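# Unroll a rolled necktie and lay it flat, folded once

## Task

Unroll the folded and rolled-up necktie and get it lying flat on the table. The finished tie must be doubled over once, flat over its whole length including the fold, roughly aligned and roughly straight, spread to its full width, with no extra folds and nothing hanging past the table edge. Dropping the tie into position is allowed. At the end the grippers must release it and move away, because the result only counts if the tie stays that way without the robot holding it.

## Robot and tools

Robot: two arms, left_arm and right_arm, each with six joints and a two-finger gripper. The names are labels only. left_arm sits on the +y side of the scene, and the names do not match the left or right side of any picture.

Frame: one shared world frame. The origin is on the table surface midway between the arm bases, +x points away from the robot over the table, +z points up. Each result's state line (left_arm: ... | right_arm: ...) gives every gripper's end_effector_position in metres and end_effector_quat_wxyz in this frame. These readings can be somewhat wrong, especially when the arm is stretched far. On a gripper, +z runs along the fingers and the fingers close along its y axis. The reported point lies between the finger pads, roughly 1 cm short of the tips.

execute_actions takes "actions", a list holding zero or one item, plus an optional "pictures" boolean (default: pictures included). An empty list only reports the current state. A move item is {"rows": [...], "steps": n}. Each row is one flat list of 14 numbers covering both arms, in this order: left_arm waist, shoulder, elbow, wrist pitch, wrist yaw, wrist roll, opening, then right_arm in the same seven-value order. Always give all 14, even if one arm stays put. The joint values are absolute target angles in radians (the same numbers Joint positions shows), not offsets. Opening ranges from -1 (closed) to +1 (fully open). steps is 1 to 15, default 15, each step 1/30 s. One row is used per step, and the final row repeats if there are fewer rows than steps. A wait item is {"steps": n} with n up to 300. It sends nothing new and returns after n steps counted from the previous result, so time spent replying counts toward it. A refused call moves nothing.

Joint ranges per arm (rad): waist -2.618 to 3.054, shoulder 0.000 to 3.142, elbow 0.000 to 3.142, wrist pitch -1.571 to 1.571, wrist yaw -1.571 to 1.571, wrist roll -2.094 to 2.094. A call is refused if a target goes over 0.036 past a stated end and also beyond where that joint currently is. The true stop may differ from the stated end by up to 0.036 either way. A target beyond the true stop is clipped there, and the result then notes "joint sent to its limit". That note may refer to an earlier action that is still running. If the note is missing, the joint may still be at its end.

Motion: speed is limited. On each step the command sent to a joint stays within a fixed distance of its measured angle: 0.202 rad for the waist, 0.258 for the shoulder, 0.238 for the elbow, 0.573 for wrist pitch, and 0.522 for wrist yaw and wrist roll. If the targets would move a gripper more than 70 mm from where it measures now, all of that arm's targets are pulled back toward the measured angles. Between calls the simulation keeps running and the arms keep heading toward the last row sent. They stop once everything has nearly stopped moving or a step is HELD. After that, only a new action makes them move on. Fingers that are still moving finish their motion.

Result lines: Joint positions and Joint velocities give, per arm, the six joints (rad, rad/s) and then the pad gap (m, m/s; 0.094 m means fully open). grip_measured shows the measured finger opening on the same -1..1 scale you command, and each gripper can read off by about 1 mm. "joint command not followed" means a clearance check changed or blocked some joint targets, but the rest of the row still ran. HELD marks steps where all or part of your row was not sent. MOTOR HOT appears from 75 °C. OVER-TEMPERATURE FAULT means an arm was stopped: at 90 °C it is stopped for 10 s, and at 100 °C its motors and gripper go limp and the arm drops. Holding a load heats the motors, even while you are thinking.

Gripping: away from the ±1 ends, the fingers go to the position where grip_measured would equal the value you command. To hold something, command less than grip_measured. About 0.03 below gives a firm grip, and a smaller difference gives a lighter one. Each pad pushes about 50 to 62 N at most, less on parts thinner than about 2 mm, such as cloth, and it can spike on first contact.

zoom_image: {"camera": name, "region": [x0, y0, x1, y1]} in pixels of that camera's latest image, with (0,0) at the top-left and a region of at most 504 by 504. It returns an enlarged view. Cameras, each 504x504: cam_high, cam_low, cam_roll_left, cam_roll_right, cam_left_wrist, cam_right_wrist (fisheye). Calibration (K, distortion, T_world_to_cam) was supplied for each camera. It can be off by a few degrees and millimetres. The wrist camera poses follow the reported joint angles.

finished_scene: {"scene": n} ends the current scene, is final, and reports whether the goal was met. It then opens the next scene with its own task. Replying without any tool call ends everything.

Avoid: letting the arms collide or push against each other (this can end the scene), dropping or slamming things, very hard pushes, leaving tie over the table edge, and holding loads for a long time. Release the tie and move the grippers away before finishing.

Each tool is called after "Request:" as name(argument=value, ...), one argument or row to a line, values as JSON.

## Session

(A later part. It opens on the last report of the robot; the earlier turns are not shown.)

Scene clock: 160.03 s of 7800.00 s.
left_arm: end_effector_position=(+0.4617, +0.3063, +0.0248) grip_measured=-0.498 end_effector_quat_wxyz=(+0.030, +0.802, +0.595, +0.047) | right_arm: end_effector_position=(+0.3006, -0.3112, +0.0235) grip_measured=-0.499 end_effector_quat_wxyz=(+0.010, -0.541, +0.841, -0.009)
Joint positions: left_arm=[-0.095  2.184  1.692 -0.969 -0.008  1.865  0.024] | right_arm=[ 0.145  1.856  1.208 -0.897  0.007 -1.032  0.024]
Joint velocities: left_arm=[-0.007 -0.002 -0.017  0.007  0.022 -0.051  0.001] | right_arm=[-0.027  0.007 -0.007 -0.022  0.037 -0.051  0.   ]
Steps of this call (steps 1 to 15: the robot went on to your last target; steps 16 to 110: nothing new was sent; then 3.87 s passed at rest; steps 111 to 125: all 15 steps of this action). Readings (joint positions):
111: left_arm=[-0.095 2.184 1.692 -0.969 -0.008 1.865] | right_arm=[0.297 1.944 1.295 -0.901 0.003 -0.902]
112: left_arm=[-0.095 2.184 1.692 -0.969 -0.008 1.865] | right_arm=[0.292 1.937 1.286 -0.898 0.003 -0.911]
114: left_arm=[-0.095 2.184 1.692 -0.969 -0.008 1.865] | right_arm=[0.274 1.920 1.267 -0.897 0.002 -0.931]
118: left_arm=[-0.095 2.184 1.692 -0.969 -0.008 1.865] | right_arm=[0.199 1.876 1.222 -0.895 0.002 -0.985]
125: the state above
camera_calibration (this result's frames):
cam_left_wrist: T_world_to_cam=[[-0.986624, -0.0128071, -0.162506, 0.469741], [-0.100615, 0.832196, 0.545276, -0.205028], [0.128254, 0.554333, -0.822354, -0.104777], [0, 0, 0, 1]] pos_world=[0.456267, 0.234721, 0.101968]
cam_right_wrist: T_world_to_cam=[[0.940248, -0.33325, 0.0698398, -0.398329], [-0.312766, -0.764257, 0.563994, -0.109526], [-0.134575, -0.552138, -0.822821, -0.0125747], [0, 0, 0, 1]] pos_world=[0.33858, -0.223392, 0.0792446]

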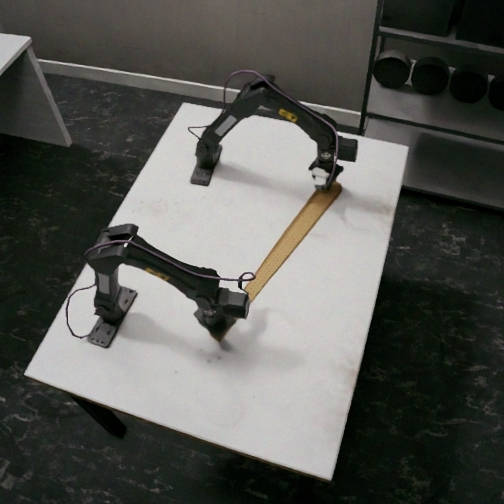

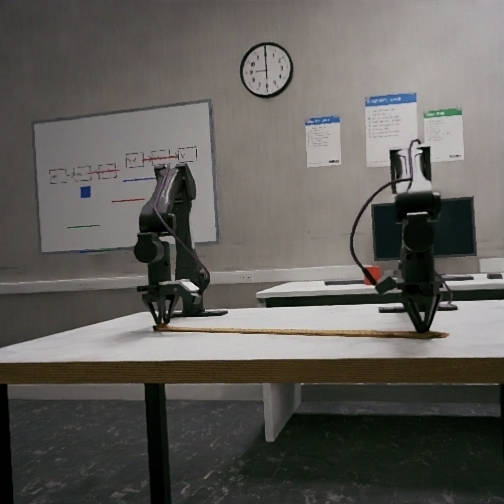

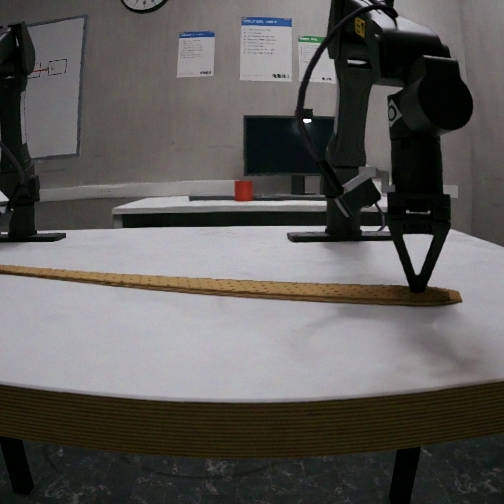

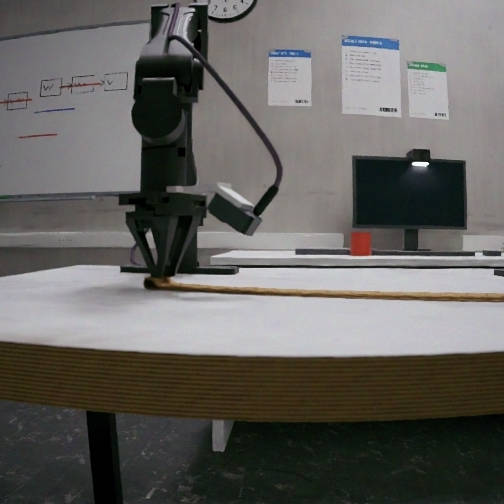

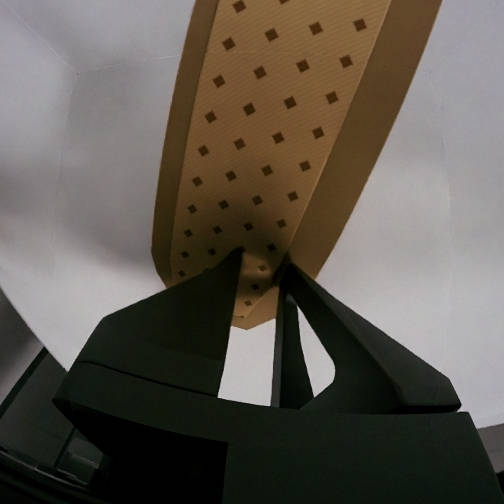

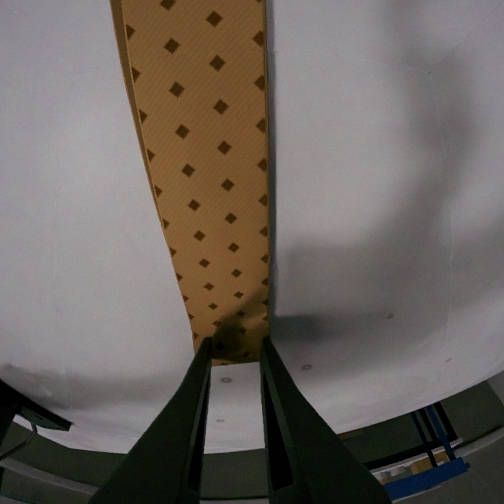

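Unrolled. Iron past the fold end, pressing a bit.

Request:
execute_actions(
  actions=[
    {"rows":[[-0.097,2.24,1.69,-0.94,0,1.87,-0.5,0.15,1.86,1.18,-0.87,0,-1.05,-0.5],[-0.097,2.24,1.69,-0.94,0,1.87,-0.5,0.15,1.86,1.18,-0.87,0,-1.05,-0.5],[-0.097,2.24,1.69,-0.94,0,1.87,-0.5,0.15,1.86,1.18,-0.87,0,-1.05,-0.5],[-0.097,2.24,1.69,-0.94,0,1.87,-0.5,0.15,1.86,1.18,-0.87,0,-1.05,-0.5],[-0.097,2.24,1.69,-0.94,0,1.87,-0.5,0.15,1.86,1.18,-0.87,0,-1.05,-0.5],[-0.097,2.24,1.69,-0.94,0,1.87,-0.5,0.15,1.86,1.18,-0.87,0,-1.05,-0.5],[-0.097,2.24,1.69,-0.94,0,1.87,-0.5,0.11,1.85,1.16,-0.87,0,-1.08,-0.5]],"steps":15},
  ],
  pictures=false,
)

Request:
execute_actions(
  actions=[
    {"rows":[[-0.097,2.24,1.69,-0.94,0,1.87,-0.5,0.1,1.7,1.15,-0.9,0,-1.05,-0.5],[-0.097,2.24,1.69,-0.94,0,1.87,-0.5,0.1,1.7,1.15,-0.9,0,-1.05,-0.5],[-0.097,2.24,1.69,-0.94,0,1.87,-0.5,0.1,1.7,1.15,-0.9,0,-1.05,-0.5],[-0.097,2.24,1.69,-0.94,0,1.87,-0.5,0.1,1.7,1.15,-0.9,0,-1.05,-0.5],[-0.097,2.0,1.6,-1.0,0,1.87,-0.5,-0.3,1.4,1.2,-0.8,0,-0.5,-0.5]],"steps":15},
  ],
)

Scene clock: 173.23 s of 7800.00 s.
left_arm: end_effector_position=(+0.4617, +0.3063, +0.0248) grip_measured=-0.498 end_effector_quat_wxyz=(+0.030, +0.802, +0.595, +0.047) | right_arm: end_effector_position=(+0.2921, -0.3190, +0.0131) grip_measured=-0.499 end_effector_quat_wxyz=(-0.001, -0.548, +0.837, -0.002)
Joint positions: left_arm=[-0.095  2.184  1.692 -0.969 -0.008  1.865  0.024] | right_arm=[ 0.122  1.862  1.171 -0.879  0.004 -1.071  0.024]
Joint velocities: left_arm=[-0.027  0.002 -0.002 -0.022 -0.037  0.11  -0.001] | right_arm=[ 0.012 -0.002  0.002  0.022  0.037 -0.037  0.   ]
Steps of this call (steps 1 to 30: the robot went on to your last target; steps 31 to 120: nothing new was sent; then 8.70 s passed at rest; steps 121 to 135: all 15 steps of this action). Readings (joint positions):
121: left_arm=[-0.095 2.184 1.692 -0.969 -0.008 1.865] | right_arm=[0.145 1.856 1.205 -0.893 0.007 -1.045]
122: left_arm=[-0.095 2.184 1.692 -0.969 -0.008 1.865] | right_arm=[0.145 1.856 1.200 -0.888 0.007 -1.045]
124: left_arm=[-0.095 2.184 1.692 -0.969 -0.008 1.865] | right_arm=[0.145 1.858 1.191 -0.885 0.007 -1.045]
128: left_arm=[-0.095 2.184 1.692 -0.969 -0.008 1.865] | right_arm=[0.139 1.862 1.178 -0.880 0.007 -1.055]
135: the state above

Scene clock: 173.73 s of 7800.00 s.
left_arm: end_effector_position=(+0.4413, +0.3062, +0.0726) grip_measured=-0.498 end_effector_quat_wxyz=(+0.048, +0.800, +0.594, +0.072) | right_arm: end_effector_position=(+0.3057, -0.4707, +0.1712) grip_measured=-0.499 end_effector_quat_wxyz=(+0.235, -0.116, +0.957, -0.128)
Joint positions: left_arm=[-0.095  2.007  1.605 -0.996 -0.008  1.865  0.024] | right_arm=[-0.313  1.406  1.186 -0.809  0.015 -0.592  0.024]
Joint velocities: left_arm=[-0.007  0.012 -0.007  0.022 -0.022 -0.037 -0.   ] | right_arm=[-0.261 -0.154  0.042  0.125  0.11   0.623 -0.001]
Steps of this call (steps 1 to 15: all 15 steps of this action). Readings (joint positions):
1: left_arm=[-0.095 2.184 1.692 -0.969 -0.008 1.865] | right_arm=[0.122 1.847 1.165 -0.875 0.004 -1.069]
2: left_arm=[-0.095 2.184 1.692 -0.969 -0.008 1.865] | right_arm=[0.120 1.819 1.152 -0.877 0.004 -1.066]
4: left_arm=[-0.095 2.184 1.692 -0.969 -0.008 1.865] | right_arm=[0.114 1.755 1.146 -0.895 0.004 -1.063]
8: left_arm=[-0.095 2.065 1.606 -0.990 -0.008 1.865] | right_arm=[-0.001 1.594 1.147 -0.867 -0.002 -0.856]
15: the state above
camera_calibration (this result's frames):
cam_left_wrist: T_world_to_cam=[[-0.974534, -0.0128011, -0.223874, 0.456549], [-0.13451, 0.83218, 0.537945, -0.217615], [0.179417, 0.554358, -0.812709, -0.0861708], [0, 0, 0, 1]] pos_world=[0.431112, 0.234708, 0.149242]
cam_right_wrist: T_world_to_cam=[[0.215043, -0.903343, 0.371116, -0.564801], [-0.973462, -0.167811, 0.155599, 0.239562], [-0.0782815, -0.394728, -0.915457, 0.0943018], [0, 0, 0, 1]] pos_world=[0.362043, -0.432785, 0.258661]

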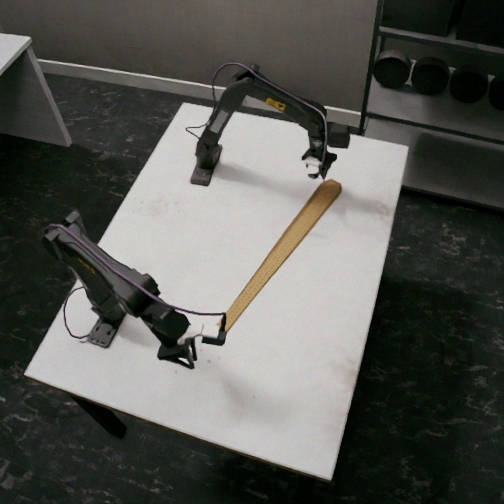

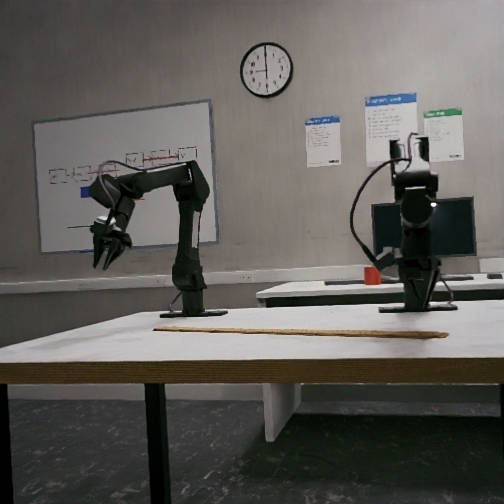

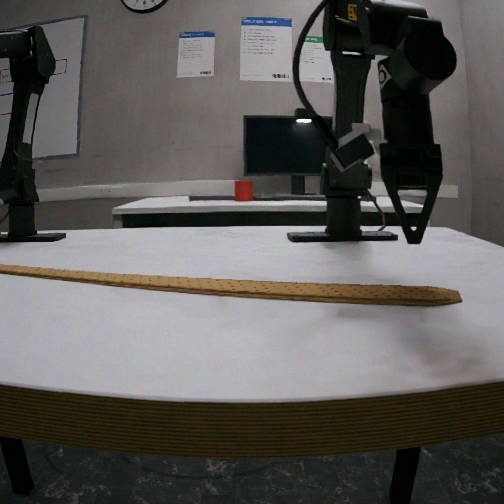

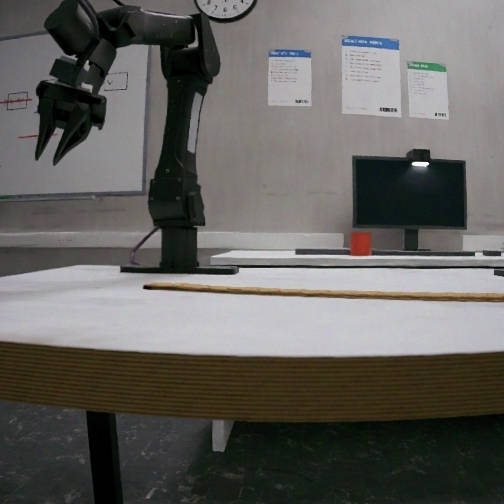

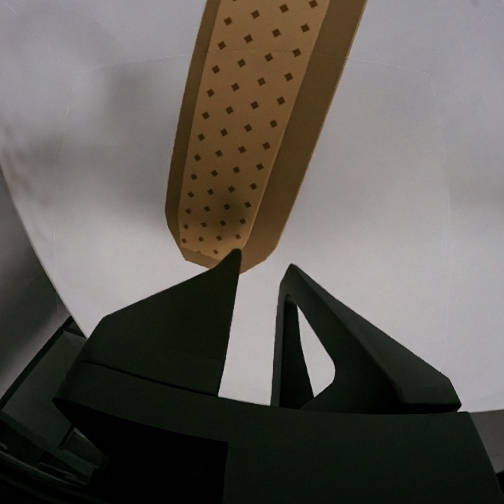

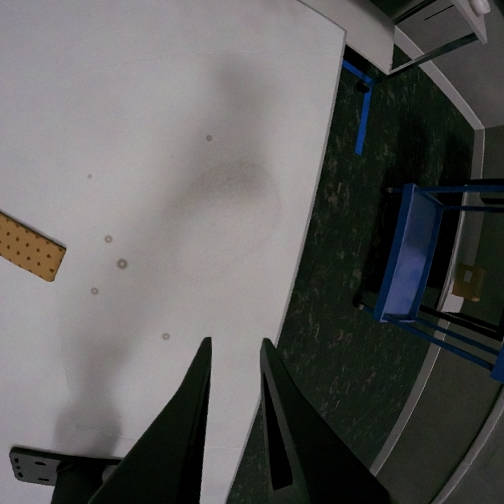

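Request:
execute_actions(
  actions=[
    {"rows":[[0.1,1.4,1.3,-0.8,0,1.0,-0.5,-0.3,1.3,1.3,-0.7,0,-0.5,-0.5]],"steps":15},
  ],
)

Request:
zoom_image(
  camera="cam_high",
  region=[200, 160, 360, 345],
)

Scene clock: 179.20 s of 7800.00 s.
left_arm: end_effector_position=(+0.3874, +0.3815, +0.2263) grip_measured=-0.498 end_effector_quat_wxyz=(+0.269, +0.392, +0.856, +0.203) | right_arm: end_effector_position=(+0.3281, -0.4776, +0.2603) grip_measured=-0.499 end_effector_quat_wxyz=(+0.364, -0.072, +0.912, -0.173)
Joint positions: left_arm=[ 0.105  1.382  1.303 -0.803 -0.01   1.064  0.024] | right_arm=[-0.311  1.305  1.283 -0.719  0.015 -0.508  0.024]
Joint velocities: left_arm=[ 0.007  0.159 -0.017 -0.081  0.022 -0.418  0.001] | right_arm=[-0.002 -0.002  0.007  0.066 -0.037  0.022  0.   ]
Steps of this call (steps 1 to 30: the robot went on to your last target; steps 31 to 120: nothing new was sent; then 0.97 s passed at rest; steps 121 to 135: all 15 steps of this action). Readings (joint positions):
121: left_arm=[-0.082 1.981 1.565 -0.953 -0.001 1.803] | right_arm=[-0.311 1.401 1.192 -0.809 0.016 -0.508]
122: left_arm=[-0.057 1.933 1.494 -0.908 0.006 1.722] | right_arm=[-0.311 1.394 1.203 -0.807 0.016 -0.508]
124: left_arm=[0.027 1.811 1.367 -0.881 0.006 1.549] | right_arm=[-0.311 1.365 1.234 -0.788 0.016 -0.508]
128: left_arm=[0.125 1.565 1.298 -0.866 -0.015 1.271] | right_arm=[-0.311 1.311 1.280 -0.733 0.015 -0.508]
135: the state above
camera_calibration (this result's frames):
cam_left_wrist: T_world_to_cam=[[-0.337529, -0.808431, -0.482197, 0.554603], [-0.92825, 0.370907, 0.0279109, 0.228702], [0.156286, 0.45702, -0.875618, 0.0670127], [0, 0, 0, 1]] pos_world=[0.389014, 0.332905, 0.319722]
cam_right_wrist: T_world_to_cam=[[0.0385332, -0.891612, 0.451157, -0.56624], [-0.986602, -0.105576, -0.124382, 0.353178], [0.158532, -0.44032, -0.883734, 0.0671434], [0, 0, 0, 1]] pos_world=[0.35962, -0.438015, 0.358729]

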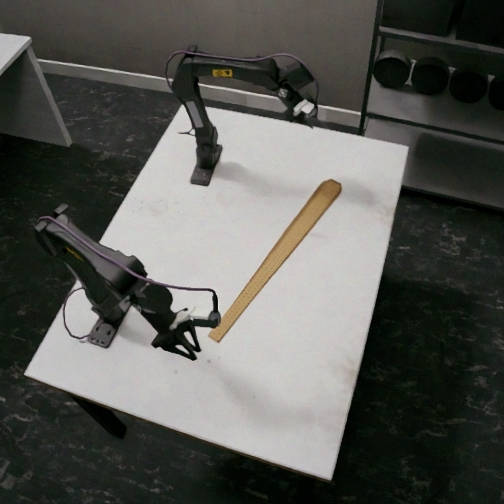

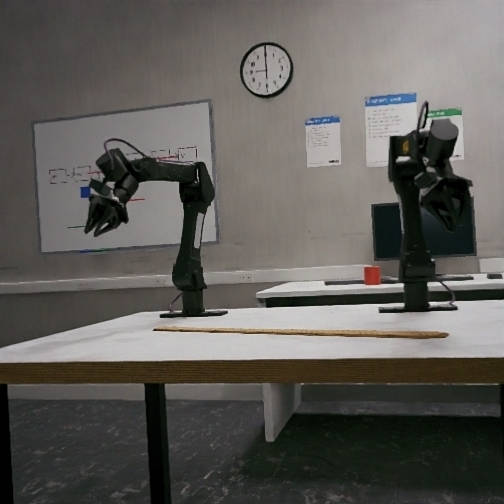

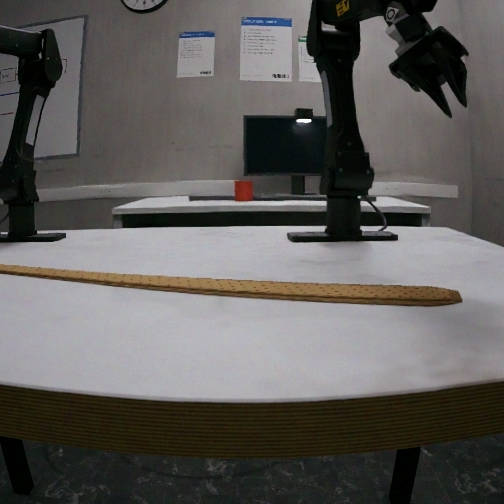

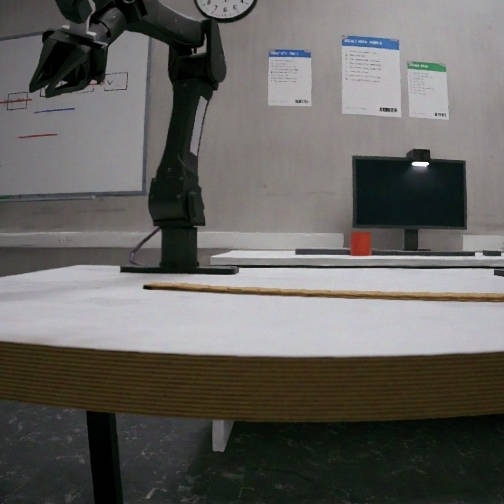

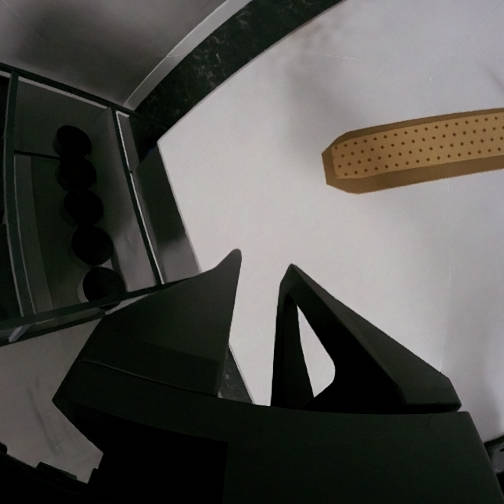

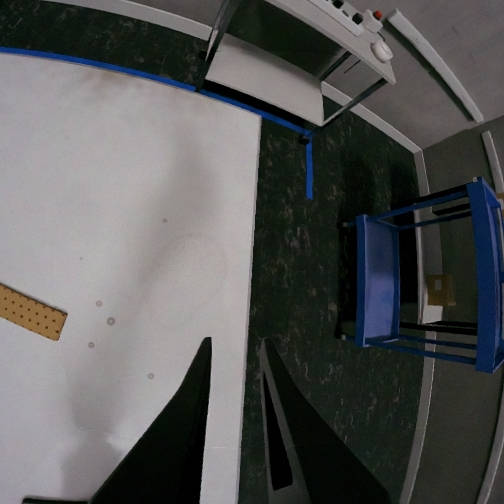

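Region (200, 160, 360, 345) of cam_high's 504x504 image, scaled by 2.724, with more detail than that image has; it fills the left 436 columns of this view, and the rest is white.

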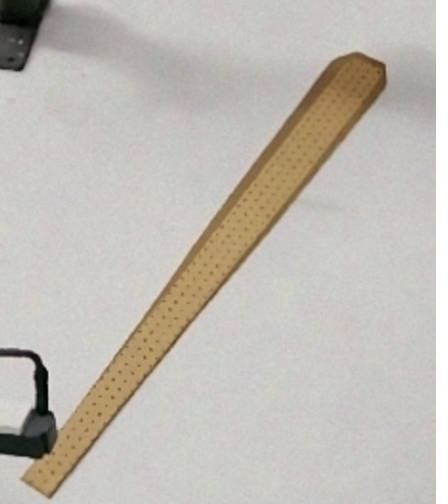

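Request:
finished_scene(
  scene=2,
)

The scene is finished: the task was done.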